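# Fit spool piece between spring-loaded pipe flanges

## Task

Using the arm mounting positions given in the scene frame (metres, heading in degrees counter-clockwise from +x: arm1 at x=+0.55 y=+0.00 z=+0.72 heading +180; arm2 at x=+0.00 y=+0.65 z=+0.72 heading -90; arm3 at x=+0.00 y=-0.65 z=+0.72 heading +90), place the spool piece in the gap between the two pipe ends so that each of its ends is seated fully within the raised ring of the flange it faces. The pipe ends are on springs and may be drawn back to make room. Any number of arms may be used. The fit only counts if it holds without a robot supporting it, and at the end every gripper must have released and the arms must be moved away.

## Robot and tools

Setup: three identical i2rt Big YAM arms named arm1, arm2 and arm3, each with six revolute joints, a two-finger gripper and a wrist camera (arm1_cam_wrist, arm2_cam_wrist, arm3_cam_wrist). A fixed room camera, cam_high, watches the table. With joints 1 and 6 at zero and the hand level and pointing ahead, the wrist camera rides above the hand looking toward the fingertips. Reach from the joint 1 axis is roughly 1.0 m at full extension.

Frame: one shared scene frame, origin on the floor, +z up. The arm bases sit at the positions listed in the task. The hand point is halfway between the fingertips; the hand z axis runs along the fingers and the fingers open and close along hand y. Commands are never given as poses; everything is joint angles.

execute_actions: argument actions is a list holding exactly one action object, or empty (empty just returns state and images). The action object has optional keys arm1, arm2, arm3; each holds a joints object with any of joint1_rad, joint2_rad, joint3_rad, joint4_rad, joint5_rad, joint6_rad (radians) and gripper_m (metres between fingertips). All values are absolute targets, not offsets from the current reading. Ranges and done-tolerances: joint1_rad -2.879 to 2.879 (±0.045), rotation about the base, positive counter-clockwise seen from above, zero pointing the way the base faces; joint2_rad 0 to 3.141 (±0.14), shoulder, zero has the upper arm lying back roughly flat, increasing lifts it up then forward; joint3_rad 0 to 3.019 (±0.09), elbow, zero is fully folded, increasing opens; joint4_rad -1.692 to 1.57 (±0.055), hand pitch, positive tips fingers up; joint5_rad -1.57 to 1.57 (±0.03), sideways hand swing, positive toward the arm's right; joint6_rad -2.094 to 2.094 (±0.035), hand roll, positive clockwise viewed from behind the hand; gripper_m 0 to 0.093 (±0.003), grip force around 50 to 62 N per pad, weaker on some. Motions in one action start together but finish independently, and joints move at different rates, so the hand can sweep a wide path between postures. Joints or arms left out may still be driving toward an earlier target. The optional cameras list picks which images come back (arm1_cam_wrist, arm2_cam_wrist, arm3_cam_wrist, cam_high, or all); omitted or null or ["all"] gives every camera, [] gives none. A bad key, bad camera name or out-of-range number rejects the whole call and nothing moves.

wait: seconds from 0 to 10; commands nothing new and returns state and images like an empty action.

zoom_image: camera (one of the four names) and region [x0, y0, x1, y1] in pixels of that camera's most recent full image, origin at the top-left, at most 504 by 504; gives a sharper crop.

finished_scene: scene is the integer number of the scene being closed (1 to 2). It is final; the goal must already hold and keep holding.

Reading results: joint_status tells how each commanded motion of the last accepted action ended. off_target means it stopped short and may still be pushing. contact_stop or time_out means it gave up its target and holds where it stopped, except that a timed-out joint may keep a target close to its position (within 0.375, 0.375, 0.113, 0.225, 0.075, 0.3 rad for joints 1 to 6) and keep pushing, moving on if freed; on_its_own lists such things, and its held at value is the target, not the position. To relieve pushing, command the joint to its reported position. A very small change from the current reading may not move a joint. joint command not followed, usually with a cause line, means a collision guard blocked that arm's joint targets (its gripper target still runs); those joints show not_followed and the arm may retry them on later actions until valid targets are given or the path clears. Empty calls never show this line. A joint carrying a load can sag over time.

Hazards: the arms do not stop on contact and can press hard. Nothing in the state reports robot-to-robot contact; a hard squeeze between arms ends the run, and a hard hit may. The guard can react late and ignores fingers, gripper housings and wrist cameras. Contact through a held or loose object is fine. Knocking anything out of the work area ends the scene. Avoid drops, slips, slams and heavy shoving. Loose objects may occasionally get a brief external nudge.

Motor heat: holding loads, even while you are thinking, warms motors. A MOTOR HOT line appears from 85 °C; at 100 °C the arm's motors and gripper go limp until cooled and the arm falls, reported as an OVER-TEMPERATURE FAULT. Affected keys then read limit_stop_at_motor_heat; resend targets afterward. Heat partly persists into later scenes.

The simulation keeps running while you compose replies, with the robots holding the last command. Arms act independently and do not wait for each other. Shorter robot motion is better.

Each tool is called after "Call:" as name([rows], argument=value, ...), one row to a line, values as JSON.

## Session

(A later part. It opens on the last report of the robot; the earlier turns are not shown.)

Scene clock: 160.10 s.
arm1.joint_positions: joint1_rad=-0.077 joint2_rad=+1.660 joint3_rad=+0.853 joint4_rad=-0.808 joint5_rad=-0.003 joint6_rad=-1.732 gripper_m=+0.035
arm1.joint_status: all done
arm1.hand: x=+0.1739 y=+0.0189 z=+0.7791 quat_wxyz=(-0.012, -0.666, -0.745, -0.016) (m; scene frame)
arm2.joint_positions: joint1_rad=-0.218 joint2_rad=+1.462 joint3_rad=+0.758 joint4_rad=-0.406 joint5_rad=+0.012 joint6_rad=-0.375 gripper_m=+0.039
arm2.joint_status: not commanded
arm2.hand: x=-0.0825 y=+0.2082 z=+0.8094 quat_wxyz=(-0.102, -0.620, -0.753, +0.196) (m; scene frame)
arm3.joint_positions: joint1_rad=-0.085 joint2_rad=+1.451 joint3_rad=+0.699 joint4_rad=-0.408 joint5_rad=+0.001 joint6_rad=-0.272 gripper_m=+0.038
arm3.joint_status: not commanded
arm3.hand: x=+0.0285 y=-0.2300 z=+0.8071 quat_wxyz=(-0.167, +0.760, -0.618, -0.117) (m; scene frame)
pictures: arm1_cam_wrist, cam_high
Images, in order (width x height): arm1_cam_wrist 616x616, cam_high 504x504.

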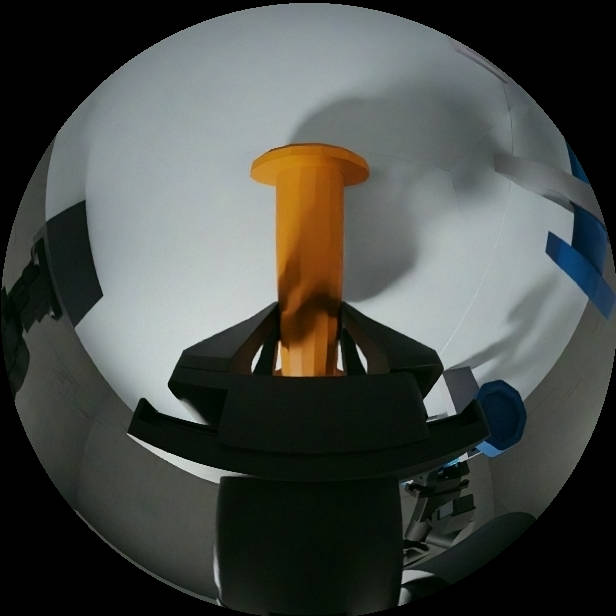

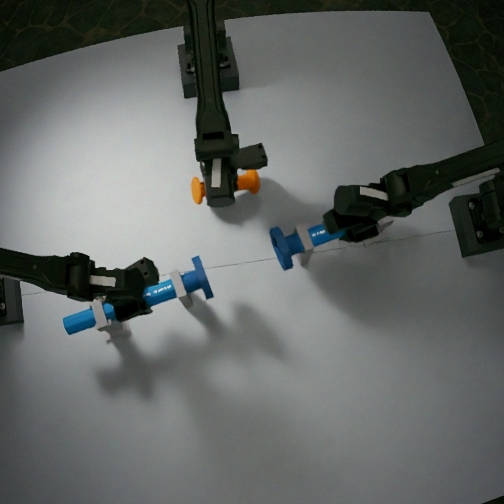

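Call:
execute_actions([
  {"arm1":{"joints":{"joint2_rad":1.71,"joint3_rad":0.835,"joint4_rad":-0.73}}},
], cameras=[])

Call:
execute_actions([
  {"arm1":{"joints":{"gripper_m":0.075}}},
], cameras=["arm1_cam_wrist","cam_high"])

Scene clock: 164.13 s.
arm1.joint_positions: joint1_rad=-0.077 joint2_rad=+1.693 joint3_rad=+0.844 joint4_rad=-0.746 joint5_rad=-0.003 joint6_rad=-1.732 gripper_m=+0.035
arm1.joint_status: all done
arm1.hand: x=+0.1685 y=+0.0194 z=+0.7647 quat_wxyz=(-0.005, -0.667, -0.745, -0.010) (m; scene frame)
arm2.joint_positions: joint1_rad=-0.218 joint2_rad=+1.462 joint3_rad=+0.758 joint4_rad=-0.406 joint5_rad=+0.012 joint6_rad=-0.375 gripper_m=+0.039
arm2.joint_status: not commanded
arm2.hand: x=-0.0825 y=+0.2082 z=+0.8094 quat_wxyz=(-0.102, -0.620, -0.753, +0.196) (m; scene frame)
arm3.joint_positions: joint1_rad=-0.085 joint2_rad=+1.451 joint3_rad=+0.699 joint4_rad=-0.408 joint5_rad=+0.001 joint6_rad=-0.272 gripper_m=+0.038
arm3.joint_status: not commanded
arm3.hand: x=+0.0285 y=-0.2300 z=+0.8071 quat_wxyz=(-0.167, +0.760, -0.618, -0.117) (m; scene frame)
pictures: none
No camera images: the call's "cameras" was empty. Leave "cameras" out to get every camera's image.

Scene clock: 164.80 s.
arm1.joint_positions: joint1_rad=-0.077 joint2_rad=+1.694 joint3_rad=+0.844 joint4_rad=-0.744 joint5_rad=-0.003 joint6_rad=-1.732 gripper_m=+0.075
arm1.joint_status: all done
arm1.hand: x=+0.1682 y=+0.0194 z=+0.7642 quat_wxyz=(-0.004, -0.667, -0.745, -0.009) (m; scene frame)
arm2.joint_positions: joint1_rad=-0.218 joint2_rad=+1.462 joint3_rad=+0.758 joint4_rad=-0.406 joint5_rad=+0.012 joint6_rad=-0.375 gripper_m=+0.039
arm2.joint_status: not commanded
arm2.hand: x=-0.0825 y=+0.2082 z=+0.8094 quat_wxyz=(-0.102, -0.620, -0.753, +0.196) (m; scene frame)
arm3.joint_positions: joint1_rad=-0.085 joint2_rad=+1.451 joint3_rad=+0.699 joint4_rad=-0.408 joint5_rad=+0.001 joint6_rad=-0.272 gripper_m=+0.038
arm3.joint_status: not commanded
arm3.hand: x=+0.0285 y=-0.2300 z=+0.8071 quat_wxyz=(-0.167, +0.760, -0.618, -0.117) (m; scene frame)
pictures: arm1_cam_wrist, cam_high
Images, in order (width x height): arm1_cam_wrist 616x616, cam_high 504x504.

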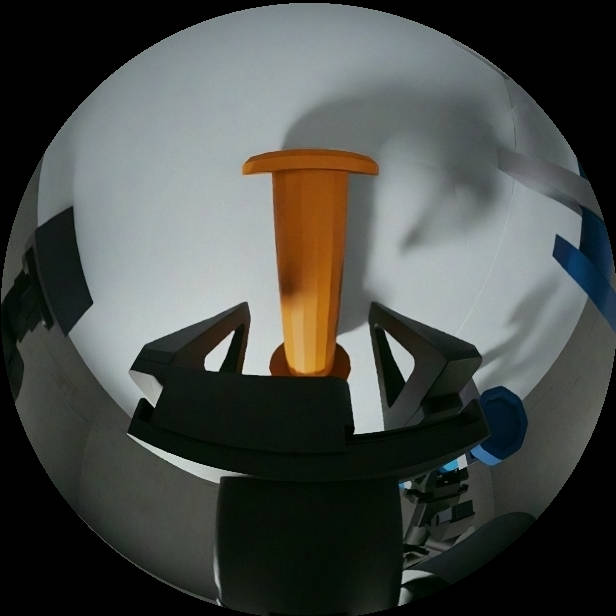

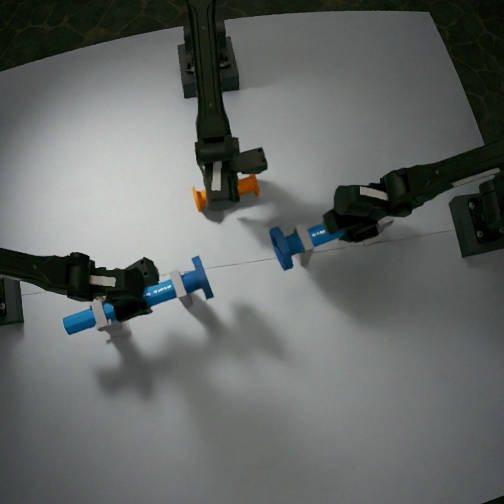

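Call:
execute_actions([
  {"arm1":{"joints":{"joint1_rad":-0.045,"joint6_rad":-1.70,"joint2_rad":1.705}}},
], cameras=["arm1_cam_wrist"])

Scene clock: 173.40 s.
arm1.joint_positions: joint1_rad=-0.050 joint2_rad=+1.694 joint3_rad=+0.844 joint4_rad=-0.744 joint5_rad=-0.002 joint6_rad=-1.709 gripper_m=+0.075
arm1.joint_status: all done
arm1.hand: x=+0.1678 y=+0.0090 z=+0.7641 quat_wxyz=(-0.004, -0.665, -0.747, -0.010) (m; scene frame)
arm2.joint_positions: joint1_rad=-0.218 joint2_rad=+1.462 joint3_rad=+0.758 joint4_rad=-0.406 joint5_rad=+0.012 joint6_rad=-0.375 gripper_m=+0.039
arm2.joint_status: not commanded
arm2.hand: x=-0.0825 y=+0.2082 z=+0.8094 quat_wxyz=(-0.102, -0.620, -0.753, +0.196) (m; scene frame)
arm3.joint_positions: joint1_rad=-0.085 joint2_rad=+1.451 joint3_rad=+0.699 joint4_rad=-0.408 joint5_rad=+0.001 joint6_rad=-0.272 gripper_m=+0.038
arm3.joint_status: not commanded
arm3.hand: x=+0.0285 y=-0.2300 z=+0.8071 quat_wxyz=(-0.167, +0.760, -0.618, -0.117) (m; scene frame)
pictures: arm1_cam_wrist
Images, in order (width x height): arm1_cam_wrist 616x616.

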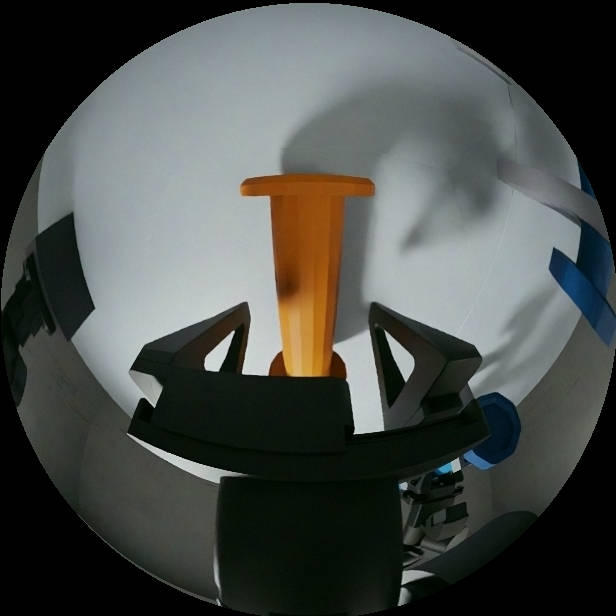

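Call:
execute_actions([
  {"arm1":{"joints":{"gripper_m":0.0}}},
], cameras=[])

Call:
execute_actions([
  {"arm1":{"joints":{"joint2_rad":1.55,"joint3_rad":1.22,"joint4_rad":-1.25}}},
], cameras=[])

Call:
execute_actions([
  {"arm1":{"joints":{"joint1_rad":-0.05,"joint2_rad":1.80,"joint3_rad":1.64,"joint4_rad":-1.40,"joint6_rad":-1.86}}},
], cameras=["arm1_cam_wrist","cam_high"])

Scene clock: 178.27 s.
arm1.joint_positions: joint1_rad=-0.050 joint2_rad=+1.694 joint3_rad=+0.843 joint4_rad=-0.742 joint5_rad=-0.002 joint6_rad=-1.707 gripper_m=+0.034
arm1.joint_status: gripper_m off_target (ended at +0.034, target +0.000)
arm1.hand: x=+0.1676 y=+0.0090 z=+0.7639 quat_wxyz=(-0.003, -0.666, -0.746, -0.009) (m; scene frame)
arm2.joint_positions: joint1_rad=-0.218 joint2_rad=+1.462 joint3_rad=+0.758 joint4_rad=-0.406 joint5_rad=+0.012 joint6_rad=-0.375 gripper_m=+0.039
arm2.joint_status: not commanded
arm2.hand: x=-0.0825 y=+0.2082 z=+0.8094 quat_wxyz=(-0.102, -0.620, -0.753, +0.196) (m; scene frame)
arm3.joint_positions: joint1_rad=-0.085 joint2_rad=+1.451 joint3_rad=+0.699 joint4_rad=-0.408 joint5_rad=+0.001 joint6_rad=-0.272 gripper_m=+0.038
arm3.joint_status: not commanded
arm3.hand: x=+0.0285 y=-0.2300 z=+0.8071 quat_wxyz=(-0.167, +0.760, -0.618, -0.117) (m; scene frame)
pictures: none
No camera images: the call's "cameras" was empty. Leave "cameras" out to get every camera's image.

Scene clock: 179.47 s.
arm1.joint_positions: joint1_rad=-0.050 joint2_rad=+1.549 joint3_rad=+1.189 joint4_rad=-1.237 joint5_rad=-0.002 joint6_rad=-1.707 gripper_m=+0.034
arm1.joint_status: all done
arm1.hand: x=+0.1180 y=+0.0082 z=+0.9296 quat_wxyz=(-0.004, -0.666, -0.746, -0.010) (m; scene frame)
arm2.joint_positions: joint1_rad=-0.218 joint2_rad=+1.462 joint3_rad=+0.758 joint4_rad=-0.406 joint5_rad=+0.012 joint6_rad=-0.375 gripper_m=+0.039
arm2.joint_status: not commanded
arm2.hand: x=-0.0825 y=+0.2082 z=+0.8094 quat_wxyz=(-0.102, -0.620, -0.753, +0.196) (m; scene frame)
arm3.joint_positions: joint1_rad=-0.085 joint2_rad=+1.451 joint3_rad=+0.699 joint4_rad=-0.408 joint5_rad=+0.001 joint6_rad=-0.272 gripper_m=+0.038
arm3.joint_status: not commanded
arm3.hand: x=+0.0285 y=-0.2300 z=+0.8071 quat_wxyz=(-0.167, +0.760, -0.618, -0.117) (m; scene frame)
pictures: none
No camera images: the call's "cameras" was empty. Leave "cameras" out to get every camera's image.

Scene clock: 180.70 s.
arm1.joint_positions: joint1_rad=-0.050 joint2_rad=+1.819 joint3_rad=+1.589 joint4_rad=-1.387 joint5_rad=-0.002 joint6_rad=-1.851 gripper_m=+0.034
arm1.joint_status: all done
arm1.hand: x=+0.0094 y=+0.0104 z=+0.9480 quat_wxyz=(-0.013, -0.610, -0.792, -0.016) (m; scene frame)
arm2.joint_positions: joint1_rad=-0.218 joint2_rad=+1.462 joint3_rad=+0.758 joint4_rad=-0.406 joint5_rad=+0.012 joint6_rad=-0.375 gripper_m=+0.039
arm2.joint_status: not commanded
arm2.hand: x=-0.0825 y=+0.2082 z=+0.8094 quat_wxyz=(-0.102, -0.620, -0.753, +0.196) (m; scene frame)
arm3.joint_positions: joint1_rad=-0.085 joint2_rad=+1.451 joint3_rad=+0.699 joint4_rad=-0.408 joint5_rad=+0.001 joint6_rad=-0.272 gripper_m=+0.038
arm3.joint_status: not commanded
arm3.hand: x=+0.0285 y=-0.2300 z=+0.8071 quat_wxyz=(-0.167, +0.760, -0.618, -0.117) (m; scene frame)
pictures: arm1_cam_wrist, cam_high
Images, in order (width x height): arm1_cam_wrist 616x616, cam_high 504x504.

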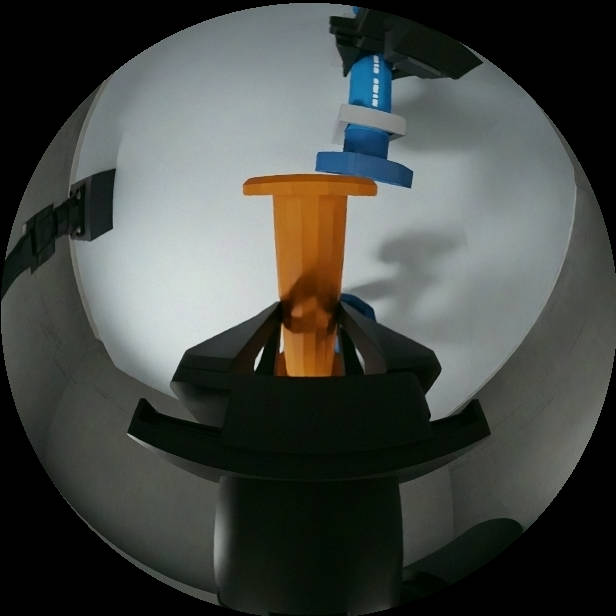

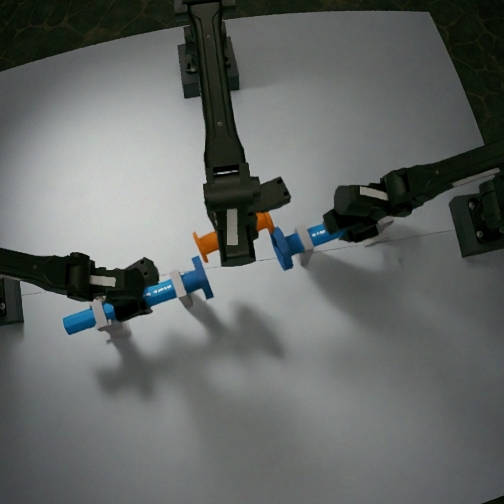

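Call:
execute_actions([
  {"arm1":{"joints":{"joint2_rad":1.92,"joint3_rad":1.66,"joint4_rad":-1.27}}},
], cameras=["arm1_cam_wrist","cam_high"])

Scene clock: 184.50 s.
arm1.joint_positions: joint1_rad=-0.048 joint2_rad=+1.927 joint3_rad=+1.612 joint4_rad=-1.284 joint5_rad=-0.003 joint6_rad=-1.852 gripper_m=+0.001
arm1.joint_status: all done
arm1.on_its_own: gripper_m moved -0.033 to your old target +0.000
arm1.hand: x=-0.0232 y=+0.0107 z=+0.8974 quat_wxyz=(-0.007, -0.609, -0.793, -0.011) (m; scene frame)
arm2.joint_positions: joint1_rad=-0.219 joint2_rad=+1.459 joint3_rad=+0.755 joint4_rad=-0.403 joint5_rad=+0.010 joint6_rad=-0.375 gripper_m=+0.039
arm2.joint_status: not commanded
arm2.hand: x=-0.0827 y=+0.2087 z=+0.8098 quat_wxyz=(-0.103, -0.620, -0.753, +0.197) (m; scene frame)
arm3.joint_positions: joint1_rad=-0.085 joint2_rad=+1.450 joint3_rad=+0.697 joint4_rad=-0.405 joint5_rad=+0.002 joint6_rad=-0.272 gripper_m=+0.038
arm3.joint_status: not commanded
arm3.hand: x=+0.0286 y=-0.2298 z=+0.8073 quat_wxyz=(-0.168, +0.759, -0.618, -0.118) (m; scene frame)
pictures: arm1_cam_wrist, cam_high
Images, in order (width x height): arm1_cam_wrist 616x616, cam_high 504x504.

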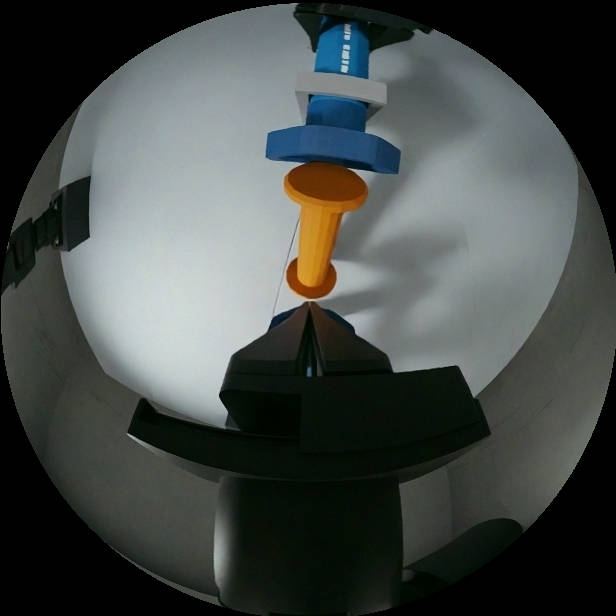

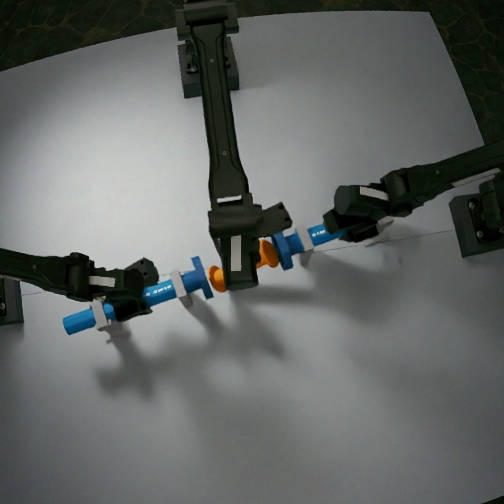

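Call:
execute_actions([
  {"arm1":{"joints":{"joint2_rad":1.55,"joint3_rad":1.22,"joint4_rad":-1.25,"gripper_m":0.075}}},
])

Call:
zoom_image(camera="cam_high", region=[150,200,330,330])

Scene clock: 191.93 s.
arm1.joint_positions: joint1_rad=-0.048 joint2_rad=+1.540 joint3_rad=+1.224 joint4_rad=-1.255 joint5_rad=-0.003 joint6_rad=-1.852 gripper_m=+0.075
arm1.joint_status: all done
arm1.hand: x=+0.1098 y=+0.0074 z=+0.9456 quat_wxyz=(+0.004, -0.609, -0.793, -0.003) (m; scene frame)
arm2.joint_positions: joint1_rad=-0.219 joint2_rad=+1.459 joint3_rad=+0.755 joint4_rad=-0.403 joint5_rad=+0.010 joint6_rad=-0.375 gripper_m=+0.039
arm2.joint_status: not commanded
arm2.hand: x=-0.0827 y=+0.2087 z=+0.8098 quat_wxyz=(-0.103, -0.620, -0.753, +0.197) (m; scene frame)
arm3.joint_positions: joint1_rad=-0.085 joint2_rad=+1.450 joint3_rad=+0.697 joint4_rad=-0.405 joint5_rad=+0.002 joint6_rad=-0.272 gripper_m=+0.038
arm3.joint_status: not commanded
arm3.hand: x=+0.0286 y=-0.2298 z=+0.8073 quat_wxyz=(-0.168, +0.759, -0.618, -0.118) (m; scene frame)
pictures: arm1_cam_wrist, arm2_cam_wrist, arm3_cam_wrist, cam_high
Images, in order (width x height): arm1_cam_wrist 616x616, arm2_cam_wrist 616x616, arm3_cam_wrist 616x616, cam_high 504x504.

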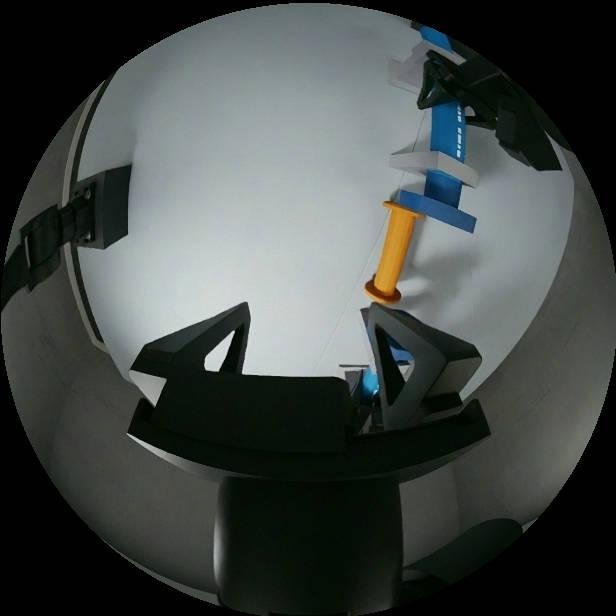

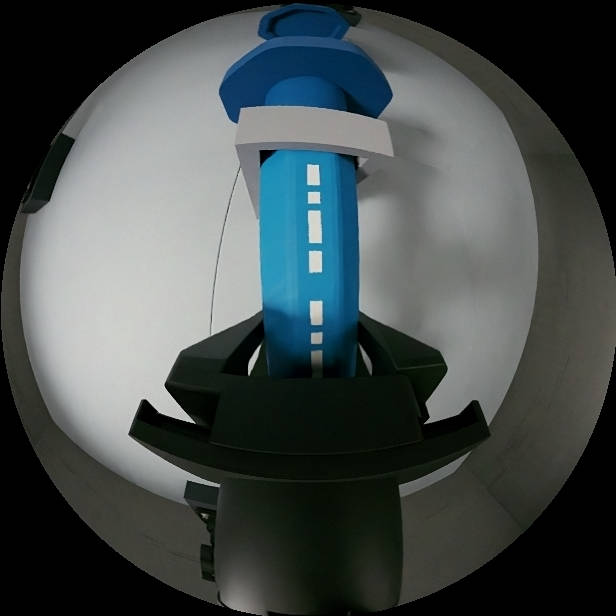

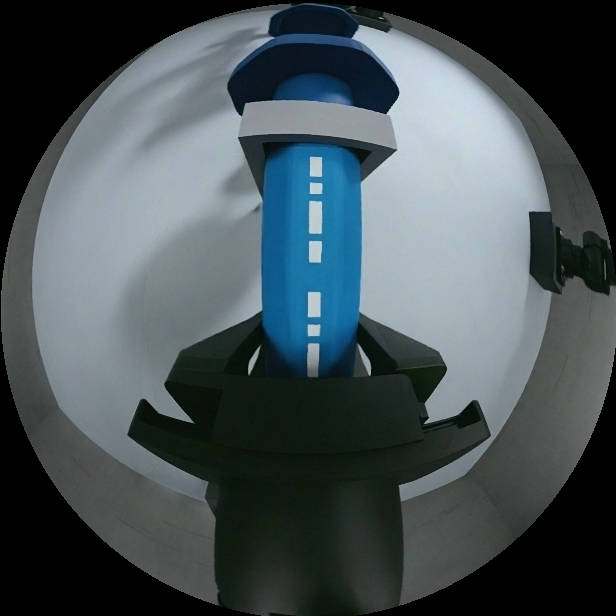

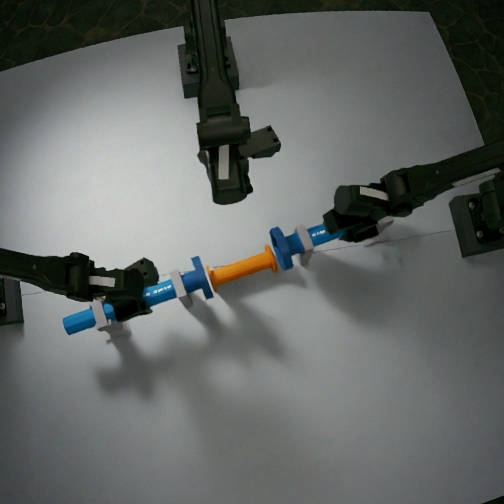

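Region (150, 200, 330, 330) of cam_high's 504x504 image, scaled by 2.800, with more detail than that image has.

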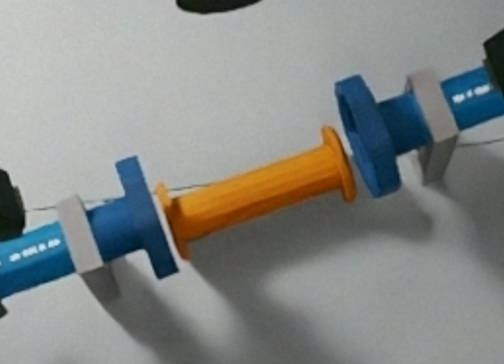

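Call:
execute_actions([
  {"arm1":{"joints":{"joint2_rad":1.92,"joint3_rad":1.66,"joint4_rad":-1.27,"joint6_rad":-1.80}}},
], cameras=[])

Call:
execute_actions([
  {"arm1":{"joints":{"joint2_rad":2.0,"joint3_rad":1.56,"joint4_rad":-1.09}}},
], cameras=["arm1_cam_wrist","cam_high"])

Scene clock: 199.13 s.
arm1.joint_positions: joint1_rad=-0.048 joint2_rad=+1.924 joint3_rad=+1.613 joint4_rad=-1.265 joint5_rad=-0.003 joint6_rad=-1.809 gripper_m=+0.075
arm1.joint_status: all done
arm1.hand: x=-0.0284 y=+0.0108 z=+0.8996 quat_wxyz=(+0.003, -0.626, -0.780, -0.004) (m; scene frame)
arm2.joint_positions: joint1_rad=-0.219 joint2_rad=+1.459 joint3_rad=+0.755 joint4_rad=-0.403 joint5_rad=+0.010 joint6_rad=-0.375 gripper_m=+0.039
arm2.joint_status: not commanded
arm2.hand: x=-0.0827 y=+0.2087 z=+0.8098 quat_wxyz=(-0.103, -0.620, -0.753, +0.197) (m; scene frame)
arm3.joint_positions: joint1_rad=-0.085 joint2_rad=+1.450 joint3_rad=+0.697 joint4_rad=-0.405 joint5_rad=+0.002 joint6_rad=-0.272 gripper_m=+0.038
arm3.joint_status: not commanded
arm3.hand: x=+0.0286 y=-0.2298 z=+0.8073 quat_wxyz=(-0.168, +0.759, -0.618, -0.118) (m; scene frame)
pictures: none
No camera images: the call's "cameras" was empty. Leave "cameras" out to get every camera's image.

Scene clock: 200.13 s.
arm1.joint_positions: joint1_rad=-0.048 joint2_rad=+2.003 joint3_rad=+1.560 joint4_rad=-1.104 joint5_rad=-0.003 joint6_rad=-1.809 gripper_m=+0.075
arm1.joint_status: all done
arm1.hand: x=-0.0426 y=+0.0118 z=+0.8364 quat_wxyz=(+0.014, -0.626, -0.780, +0.005) (m; scene frame)
arm2.joint_positions: joint1_rad=-0.219 joint2_rad=+1.459 joint3_rad=+0.755 joint4_rad=-0.403 joint5_rad=+0.010 joint6_rad=-0.375 gripper_m=+0.039
arm2.joint_status: not commanded
arm2.hand: x=-0.0827 y=+0.2087 z=+0.8098 quat_wxyz=(-0.103, -0.620, -0.753, +0.197) (m; scene frame)
arm3.joint_positions: joint1_rad=-0.085 joint2_rad=+1.450 joint3_rad=+0.697 joint4_rad=-0.405 joint5_rad=+0.002 joint6_rad=-0.272 gripper_m=+0.038
arm3.joint_status: not commanded
arm3.hand: x=+0.0286 y=-0.2298 z=+0.8073 quat_wxyz=(-0.168, +0.759, -0.618, -0.118) (m; scene frame)
pictures: arm1_cam_wrist, cam_high
Images, in order (width x height): arm1_cam_wrist 616x616, cam_high 504x504.

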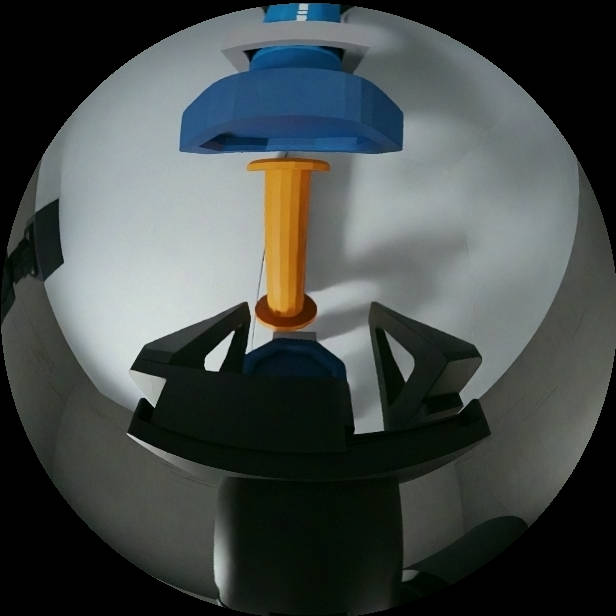

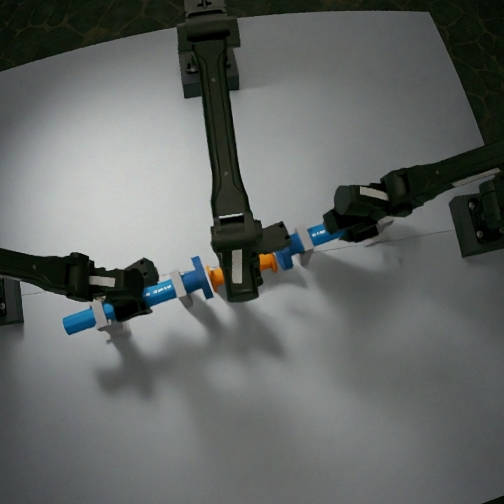

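Call:
execute_actions([
  {"arm1":{"joints":{"joint2_rad":2.005,"joint3_rad":1.465,"joint4_rad":-1.0}}},
], cameras=["arm1_cam_wrist"])

Scene clock: 206.20 s.
arm1.joint_positions: joint1_rad=-0.048 joint2_rad=+2.002 joint3_rad=+1.465 joint4_rad=-1.015 joint5_rad=-0.003 joint6_rad=-1.809 gripper_m=+0.075
arm1.joint_status: all done
arm1.hand: x=-0.0243 y=+0.0118 z=+0.8045 quat_wxyz=(+0.012, -0.626, -0.780, +0.003) (m; scene frame)
arm2.joint_positions: joint1_rad=-0.219 joint2_rad=+1.459 joint3_rad=+0.755 joint4_rad=-0.403 joint5_rad=+0.010 joint6_rad=-0.375 gripper_m=+0.039
arm2.joint_status: not commanded
arm2.hand: x=-0.0827 y=+0.2087 z=+0.8098 quat_wxyz=(-0.103, -0.620, -0.753, +0.197) (m; scene frame)
arm3.joint_positions: joint1_rad=-0.085 joint2_rad=+1.450 joint3_rad=+0.697 joint4_rad=-0.405 joint5_rad=+0.002 joint6_rad=-0.272 gripper_m=+0.038
arm3.joint_status: not commanded
arm3.hand: x=+0.0286 y=-0.2298 z=+0.8073 quat_wxyz=(-0.168, +0.759, -0.618, -0.118) (m; scene frame)
pictures: arm1_cam_wrist
Images, in order (width x height): arm1_cam_wrist 616x616.

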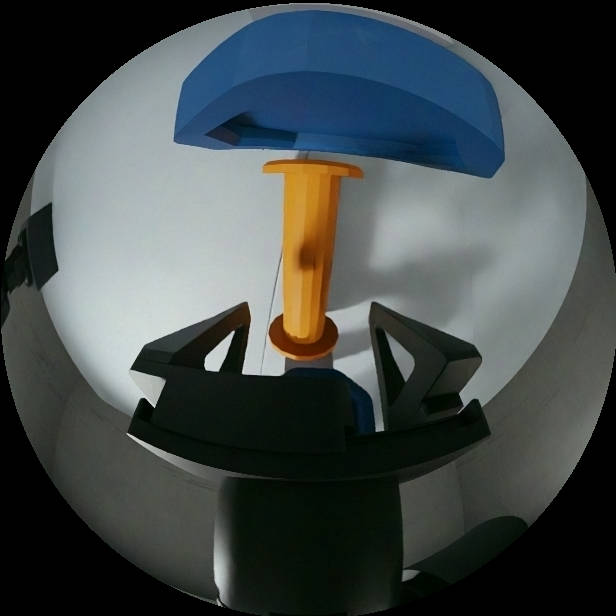

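Call:
execute_actions([
  {"arm1":{"joints":{"joint1_rad":-0.075,"joint6_rad":-1.83,"joint2_rad":2.03,"joint3_rad":1.445,"joint4_rad":-0.95}}},
], cameras=["arm1_cam_wrist"])

Call:
execute_actions([
  {"arm1":{"joints":{"joint2_rad":2.055,"joint3_rad":1.425,"joint4_rad":-0.905}}},
], cameras=["arm1_cam_wrist","cam_high"])

Scene clock: 210.60 s.
arm1.joint_positions: joint1_rad=-0.071 joint2_rad=+2.012 joint3_rad=+1.452 joint4_rad=-0.965 joint5_rad=-0.003 joint6_rad=-1.821 gripper_m=+0.075
arm1.joint_status: all done
arm1.hand: x=-0.0293 y=+0.0253 z=+0.7953 quat_wxyz=(+0.023, -0.630, -0.776, +0.011) (m; scene frame)
arm2.joint_positions: joint1_rad=-0.219 joint2_rad=+1.459 joint3_rad=+0.755 joint4_rad=-0.403 joint5_rad=+0.010 joint6_rad=-0.375 gripper_m=+0.039
arm2.joint_status: not commanded
arm2.hand: x=-0.0827 y=+0.2087 z=+0.8098 quat_wxyz=(-0.103, -0.620, -0.753, +0.197) (m; scene frame)
arm3.joint_positions: joint1_rad=-0.085 joint2_rad=+1.450 joint3_rad=+0.697 joint4_rad=-0.405 joint5_rad=+0.002 joint6_rad=-0.272 gripper_m=+0.038
arm3.joint_status: not commanded
arm3.hand: x=+0.0286 y=-0.2298 z=+0.8073 quat_wxyz=(-0.168, +0.759, -0.618, -0.118) (m; scene frame)
pictures: arm1_cam_wrist
Images, in order (width x height): arm1_cam_wrist 616x616.

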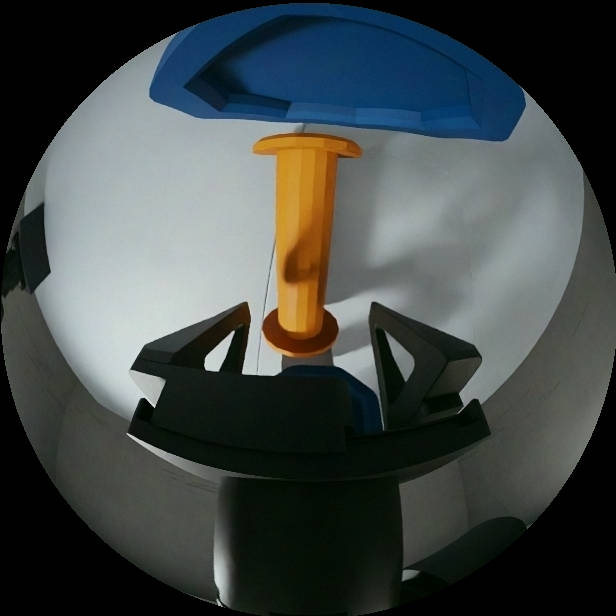

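Scene clock: 211.33 s.
arm1.joint_positions: joint1_rad=-0.076 joint2_rad=+2.033 joint3_rad=+1.435 joint4_rad=-0.920 joint5_rad=-0.002 joint6_rad=-1.822 gripper_m=+0.075
arm1.joint_status: all done
arm1.hand: x=-0.0294 y=+0.0285 z=+0.7784 quat_wxyz=(+0.026, -0.632, -0.775, +0.013) (m; scene frame)
arm2.joint_positions: joint1_rad=-0.219 joint2_rad=+1.459 joint3_rad=+0.755 joint4_rad=-0.403 joint5_rad=+0.010 joint6_rad=-0.375 gripper_m=+0.039
arm2.joint_status: not commanded
arm2.hand: x=-0.0827 y=+0.2087 z=+0.8098 quat_wxyz=(-0.103, -0.620, -0.753, +0.197) (m; scene frame)
arm3.joint_positions: joint1_rad=-0.085 joint2_rad=+1.450 joint3_rad=+0.697 joint4_rad=-0.405 joint5_rad=+0.002 joint6_rad=-0.272 gripper_m=+0.038
arm3.joint_status: not commanded
arm3.hand: x=+0.0286 y=-0.2298 z=+0.8073 quat_wxyz=(-0.168, +0.759, -0.618, -0.118) (m; scene frame)
pictures: arm1_cam_wrist, cam_high
Images, in order (width x height): arm1_cam_wrist 616x616, cam_high 504x504.

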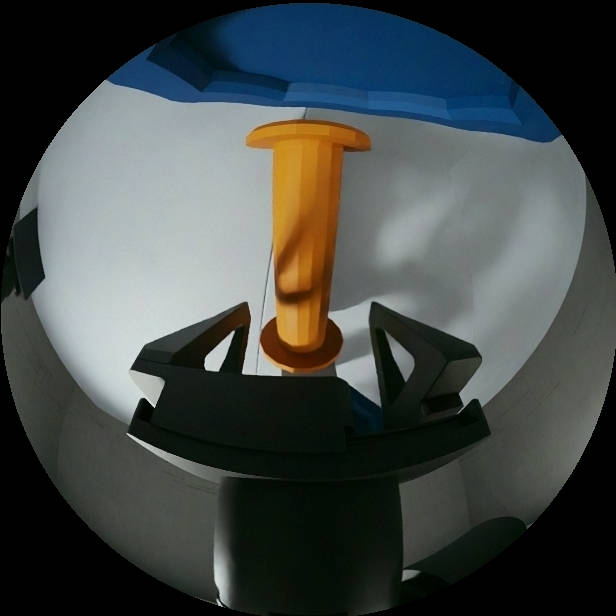

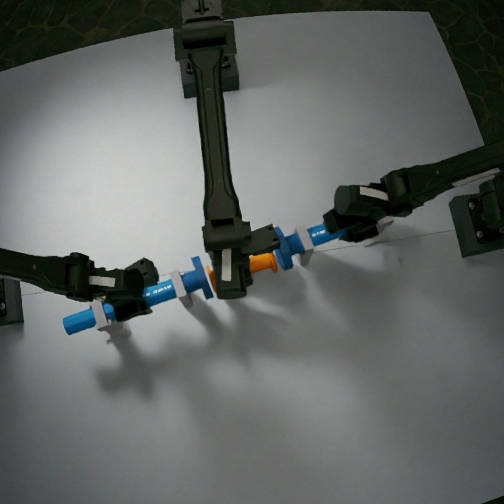

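Call:
execute_actions([
  {"arm1":{"joints":{"joint1_rad":-0.052,"joint6_rad":-1.81}}},
], cameras=[])

Call:
execute_actions([
  {"arm1":{"joints":{"joint2_rad":2.08,"joint3_rad":1.41,"joint4_rad":-0.875}}},
], cameras=["arm1_cam_wrist"])

Scene clock: 216.53 s.
arm1.joint_positions: joint1_rad=-0.076 joint2_rad=+2.033 joint3_rad=+1.435 joint4_rad=-0.920 joint5_rad=-0.001 joint6_rad=-1.821 gripper_m=+0.075
arm1.joint_status: all done
arm1.hand: x=-0.0294 y=+0.0284 z=+0.7784 quat_wxyz=(+0.026, -0.632, -0.775, +0.013) (m; scene frame)
arm2.joint_positions: joint1_rad=-0.219 joint2_rad=+1.459 joint3_rad=+0.755 joint4_rad=-0.403 joint5_rad=+0.010 joint6_rad=-0.375 gripper_m=+0.039
arm2.joint_status: not commanded
arm2.hand: x=-0.0827 y=+0.2087 z=+0.8098 quat_wxyz=(-0.103, -0.620, -0.753, +0.197) (m; scene frame)
arm3.joint_positions: joint1_rad=-0.085 joint2_rad=+1.450 joint3_rad=+0.697 joint4_rad=-0.405 joint5_rad=+0.002 joint6_rad=-0.272 gripper_m=+0.038
arm3.joint_status: not commanded
arm3.hand: x=+0.0286 y=-0.2298 z=+0.8073 quat_wxyz=(-0.168, +0.759, -0.618, -0.118) (m; scene frame)
pictures: none
No camera images: the call's "cameras" was empty. Leave "cameras" out to get every camera's image.

Scene clock: 217.27 s.
arm1.joint_positions: joint1_rad=-0.074 joint2_rad=+2.063 joint3_rad=+1.419 joint4_rad=-0.888 joint5_rad=+0.001 joint6_rad=-1.815 gripper_m=+0.075
arm1.joint_status: all done
arm1.hand: x=-0.0253 y=+0.0279 z=+0.7574 quat_wxyz=(+0.022, -0.633, -0.773, +0.008) (m; scene frame)
arm2.joint_positions: joint1_rad=-0.219 joint2_rad=+1.459 joint3_rad=+0.755 joint4_rad=-0.403 joint5_rad=+0.010 joint6_rad=-0.375 gripper_m=+0.039
arm2.joint_status: not commanded
arm2.hand: x=-0.0827 y=+0.2087 z=+0.8098 quat_wxyz=(-0.103, -0.620, -0.753, +0.197) (m; scene frame)
arm3.joint_positions: joint1_rad=-0.085 joint2_rad=+1.450 joint3_rad=+0.697 joint4_rad=-0.405 joint5_rad=+0.002 joint6_rad=-0.272 gripper_m=+0.038
arm3.joint_status: not commanded
arm3.hand: x=+0.0286 y=-0.2298 z=+0.8073 quat_wxyz=(-0.168, +0.759, -0.618, -0.118) (m; scene frame)
pictures: arm1_cam_wrist
Images, in order (width x height): arm1_cam_wrist 616x616.

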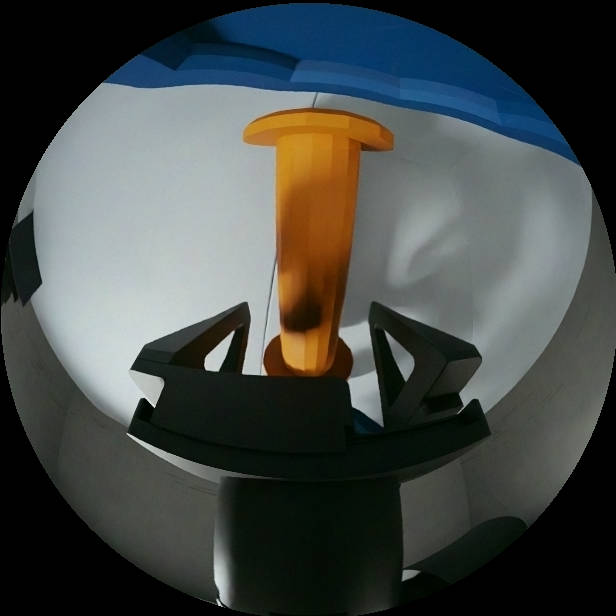

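Call:
execute_actions([
  {"arm1":{"joints":{"joint1_rad":-0.03}}},
], cameras=["arm1_cam_wrist"])

Scene clock: 219.13 s.
arm1.joint_positions: joint1_rad=-0.074 joint2_rad=+2.063 joint3_rad=+1.419 joint4_rad=-0.888 joint5_rad=+0.001 joint6_rad=-1.815 gripper_m=+0.075
arm1.joint_status: all done
arm1.hand: x=-0.0253 y=+0.0277 z=+0.7574 quat_wxyz=(+0.022, -0.633, -0.774, +0.008) (m; scene frame)
arm2.joint_positions: joint1_rad=-0.219 joint2_rad=+1.459 joint3_rad=+0.755 joint4_rad=-0.403 joint5_rad=+0.010 joint6_rad=-0.375 gripper_m=+0.039
arm2.joint_status: not commanded
arm2.hand: x=-0.0827 y=+0.2087 z=+0.8098 quat_wxyz=(-0.103, -0.620, -0.753, +0.197) (m; scene frame)
arm3.joint_positions: joint1_rad=-0.085 joint2_rad=+1.450 joint3_rad=+0.697 joint4_rad=-0.405 joint5_rad=+0.002 joint6_rad=-0.272 gripper_m=+0.038
arm3.joint_status: not commanded
arm3.hand: x=+0.0286 y=-0.2298 z=+0.8073 quat_wxyz=(-0.168, +0.759, -0.618, -0.118) (m; scene frame)
pictures: arm1_cam_wrist
Images, in order (width x height): arm1_cam_wrist 616x616.

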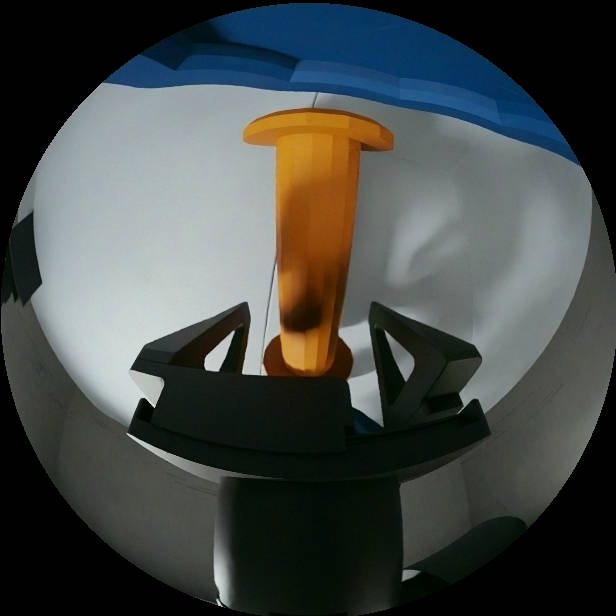

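Call:
execute_actions([
  {"arm1":{"joints":{"joint1_rad":-0.07,"gripper_m":0.0}}},
], cameras=[])

Call:
execute_actions([
  {"arm1":{"joints":{"joint2_rad":2.0,"joint3_rad":1.47,"joint4_rad":-0.98}}},
], cameras=["arm1_cam_wrist","cam_high"])

Scene clock: 222.83 s.
arm1.joint_positions: joint1_rad=-0.074 joint2_rad=+2.063 joint3_rad=+1.419 joint4_rad=-0.888 joint5_rad=+0.001 joint6_rad=-1.814 gripper_m=+0.035
arm1.joint_status: gripper_m off_target (ended at +0.035, target +0.000); the others done
arm1.hand: x=-0.0255 y=+0.0281 z=+0.7575 quat_wxyz=(+0.022, -0.634, -0.773, +0.008) (m; scene frame)
arm2.joint_positions: joint1_rad=-0.219 joint2_rad=+1.459 joint3_rad=+0.755 joint4_rad=-0.403 joint5_rad=+0.010 joint6_rad=-0.375 gripper_m=+0.039
arm2.joint_status: not commanded
arm2.hand: x=-0.0827 y=+0.2087 z=+0.8098 quat_wxyz=(-0.103, -0.620, -0.753, +0.197) (m; scene frame)
arm3.joint_positions: joint1_rad=-0.085 joint2_rad=+1.450 joint3_rad=+0.697 joint4_rad=-0.405 joint5_rad=+0.002 joint6_rad=-0.272 gripper_m=+0.038
arm3.joint_status: not commanded
arm3.hand: x=+0.0286 y=-0.2298 z=+0.8073 quat_wxyz=(-0.168, +0.759, -0.618, -0.118) (m; scene frame)
pictures: none
No camera images: the call's "cameras" was empty. Leave "cameras" out to get every camera's image.

Scene clock: 223.70 s.
arm1.joint_positions: joint1_rad=-0.079 joint2_rad=+2.034 joint3_rad=+1.420 joint4_rad=-0.964 joint5_rad=+0.008 joint6_rad=-1.801 gripper_m=+0.035
arm1.joint_status: all done
arm1.hand: x=-0.0115 y=+0.0309 z=+0.7731 quat_wxyz=(+0.005, -0.641, -0.768, -0.008) (m; scene frame)
arm2.joint_positions: joint1_rad=-0.219 joint2_rad=+1.459 joint3_rad=+0.755 joint4_rad=-0.403 joint5_rad=+0.010 joint6_rad=-0.375 gripper_m=+0.039
arm2.joint_status: not commanded
arm2.hand: x=-0.0827 y=+0.2087 z=+0.8098 quat_wxyz=(-0.103, -0.620, -0.753, +0.197) (m; scene frame)
arm3.joint_positions: joint1_rad=-0.085 joint2_rad=+1.450 joint3_rad=+0.697 joint4_rad=-0.405 joint5_rad=+0.002 joint6_rad=-0.272 gripper_m=+0.038
arm3.joint_status: not commanded
arm3.hand: x=+0.0286 y=-0.2298 z=+0.8073 quat_wxyz=(-0.168, +0.759, -0.618, -0.118) (m; scene frame)
pictures: arm1_cam_wrist, cam_high
Images, in order (width x height): arm1_cam_wrist 616x616, cam_high 504x504.

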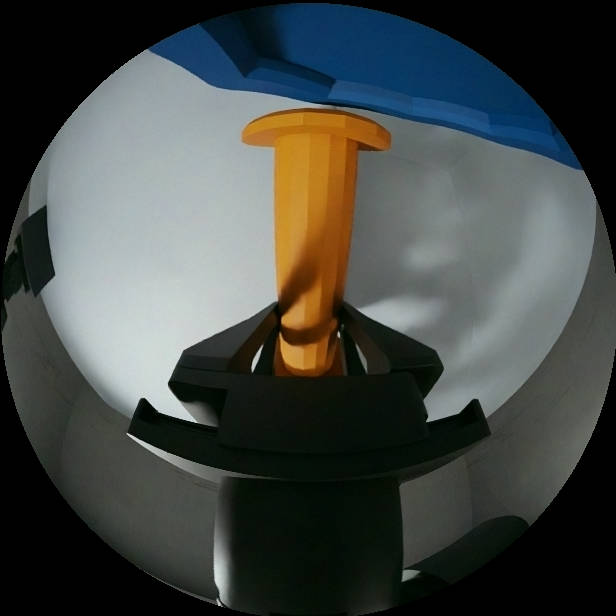

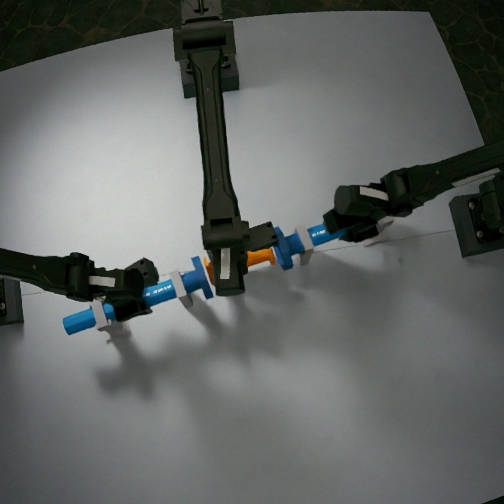

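Call:
execute_actions([
  {"arm1":{"joints":{"joint2_rad":2.03,"joint3_rad":1.56,"joint4_rad":-1.02}}},
], cameras=["arm1_cam_wrist","cam_high"])

Scene clock: 227.53 s.
arm1.joint_positions: joint1_rad=-0.076 joint2_rad=+2.036 joint3_rad=+1.512 joint4_rad=-1.008 joint5_rad=+0.000 joint6_rad=-1.802 gripper_m=+0.035
arm1.joint_status: all done
arm1.hand: x=-0.0420 y=+0.0292 z=+0.8021 quat_wxyz=(+0.021, -0.639, -0.769, +0.008) (m; scene frame)
arm2.joint_positions: joint1_rad=-0.219 joint2_rad=+1.459 joint3_rad=+0.755 joint4_rad=-0.403 joint5_rad=+0.010 joint6_rad=-0.375 gripper_m=+0.039
arm2.joint_status: not commanded
arm2.hand: x=-0.0827 y=+0.2087 z=+0.8098 quat_wxyz=(-0.103, -0.620, -0.753, +0.197) (m; scene frame)
arm3.joint_positions: joint1_rad=-0.085 joint2_rad=+1.450 joint3_rad=+0.697 joint4_rad=-0.405 joint5_rad=+0.002 joint6_rad=-0.272 gripper_m=+0.038
arm3.joint_status: not commanded
arm3.hand: x=+0.0286 y=-0.2298 z=+0.8073 quat_wxyz=(-0.168, +0.759, -0.618, -0.118) (m; scene frame)
pictures: arm1_cam_wrist, cam_high
Images, in order (width x height): arm1_cam_wrist 616x616, cam_high 504x504.

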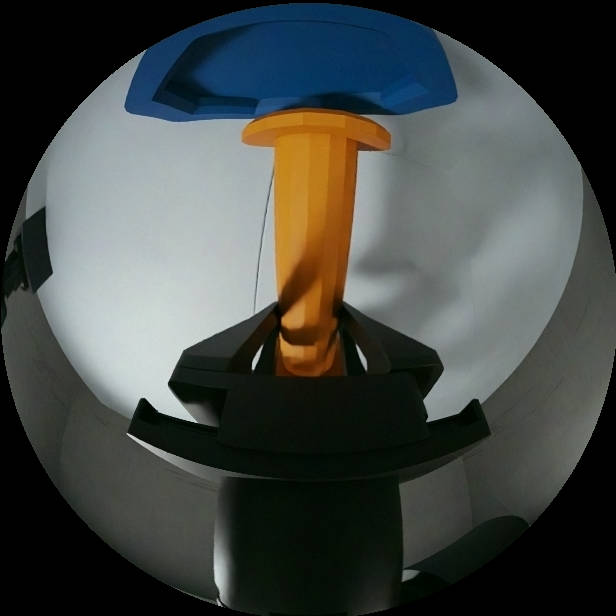

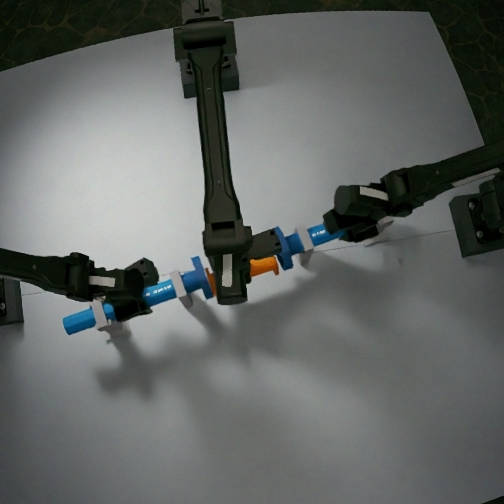

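Call:
execute_actions([
  {"arm1":{"joints":{"joint2_rad":1.97,"joint3_rad":1.55,"joint4_rad":-1.07}}},
], cameras=["arm1_cam_wrist","cam_high"])

Scene clock: 230.63 s.
arm1.joint_positions: joint1_rad=-0.076 joint2_rad=+1.995 joint3_rad=+1.512 joint4_rad=-1.057 joint5_rad=+0.000 joint6_rad=-1.802 gripper_m=+0.035
arm1.joint_status: all done
arm1.hand: x=-0.0346 y=+0.0286 z=+0.8245 quat_wxyz=(+0.018, -0.639, -0.769, +0.006) (m; scene frame)
arm2.joint_positions: joint1_rad=-0.219 joint2_rad=+1.459 joint3_rad=+0.755 joint4_rad=-0.403 joint5_rad=+0.010 joint6_rad=-0.375 gripper_m=+0.039
arm2.joint_status: not commanded
arm2.hand: x=-0.0827 y=+0.2087 z=+0.8098 quat_wxyz=(-0.103, -0.620, -0.753, +0.197) (m; scene frame)
arm3.joint_positions: joint1_rad=-0.085 joint2_rad=+1.450 joint3_rad=+0.697 joint4_rad=-0.405 joint5_rad=+0.002 joint6_rad=-0.272 gripper_m=+0.038
arm3.joint_status: not commanded
arm3.hand: x=+0.0286 y=-0.2298 z=+0.8073 quat_wxyz=(-0.168, +0.759, -0.618, -0.118) (m; scene frame)
pictures: arm1_cam_wrist, cam_high
Images, in order (width x height): arm1_cam_wrist 616x616, cam_high 504x504.

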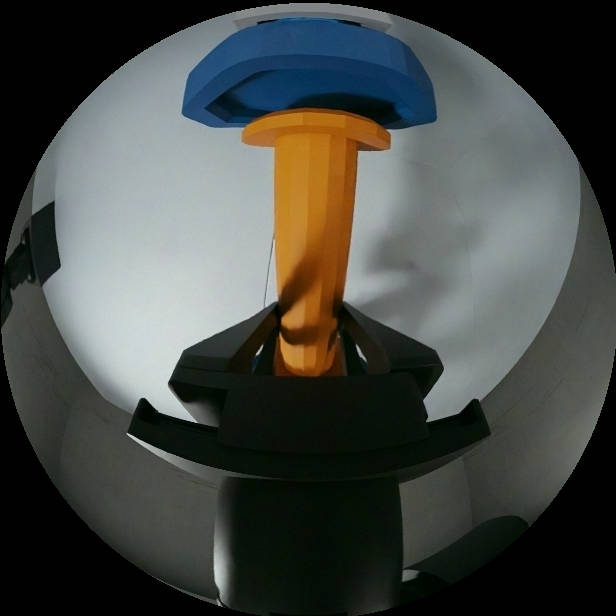

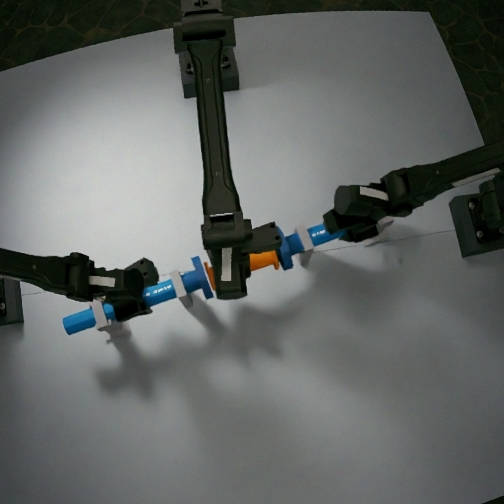

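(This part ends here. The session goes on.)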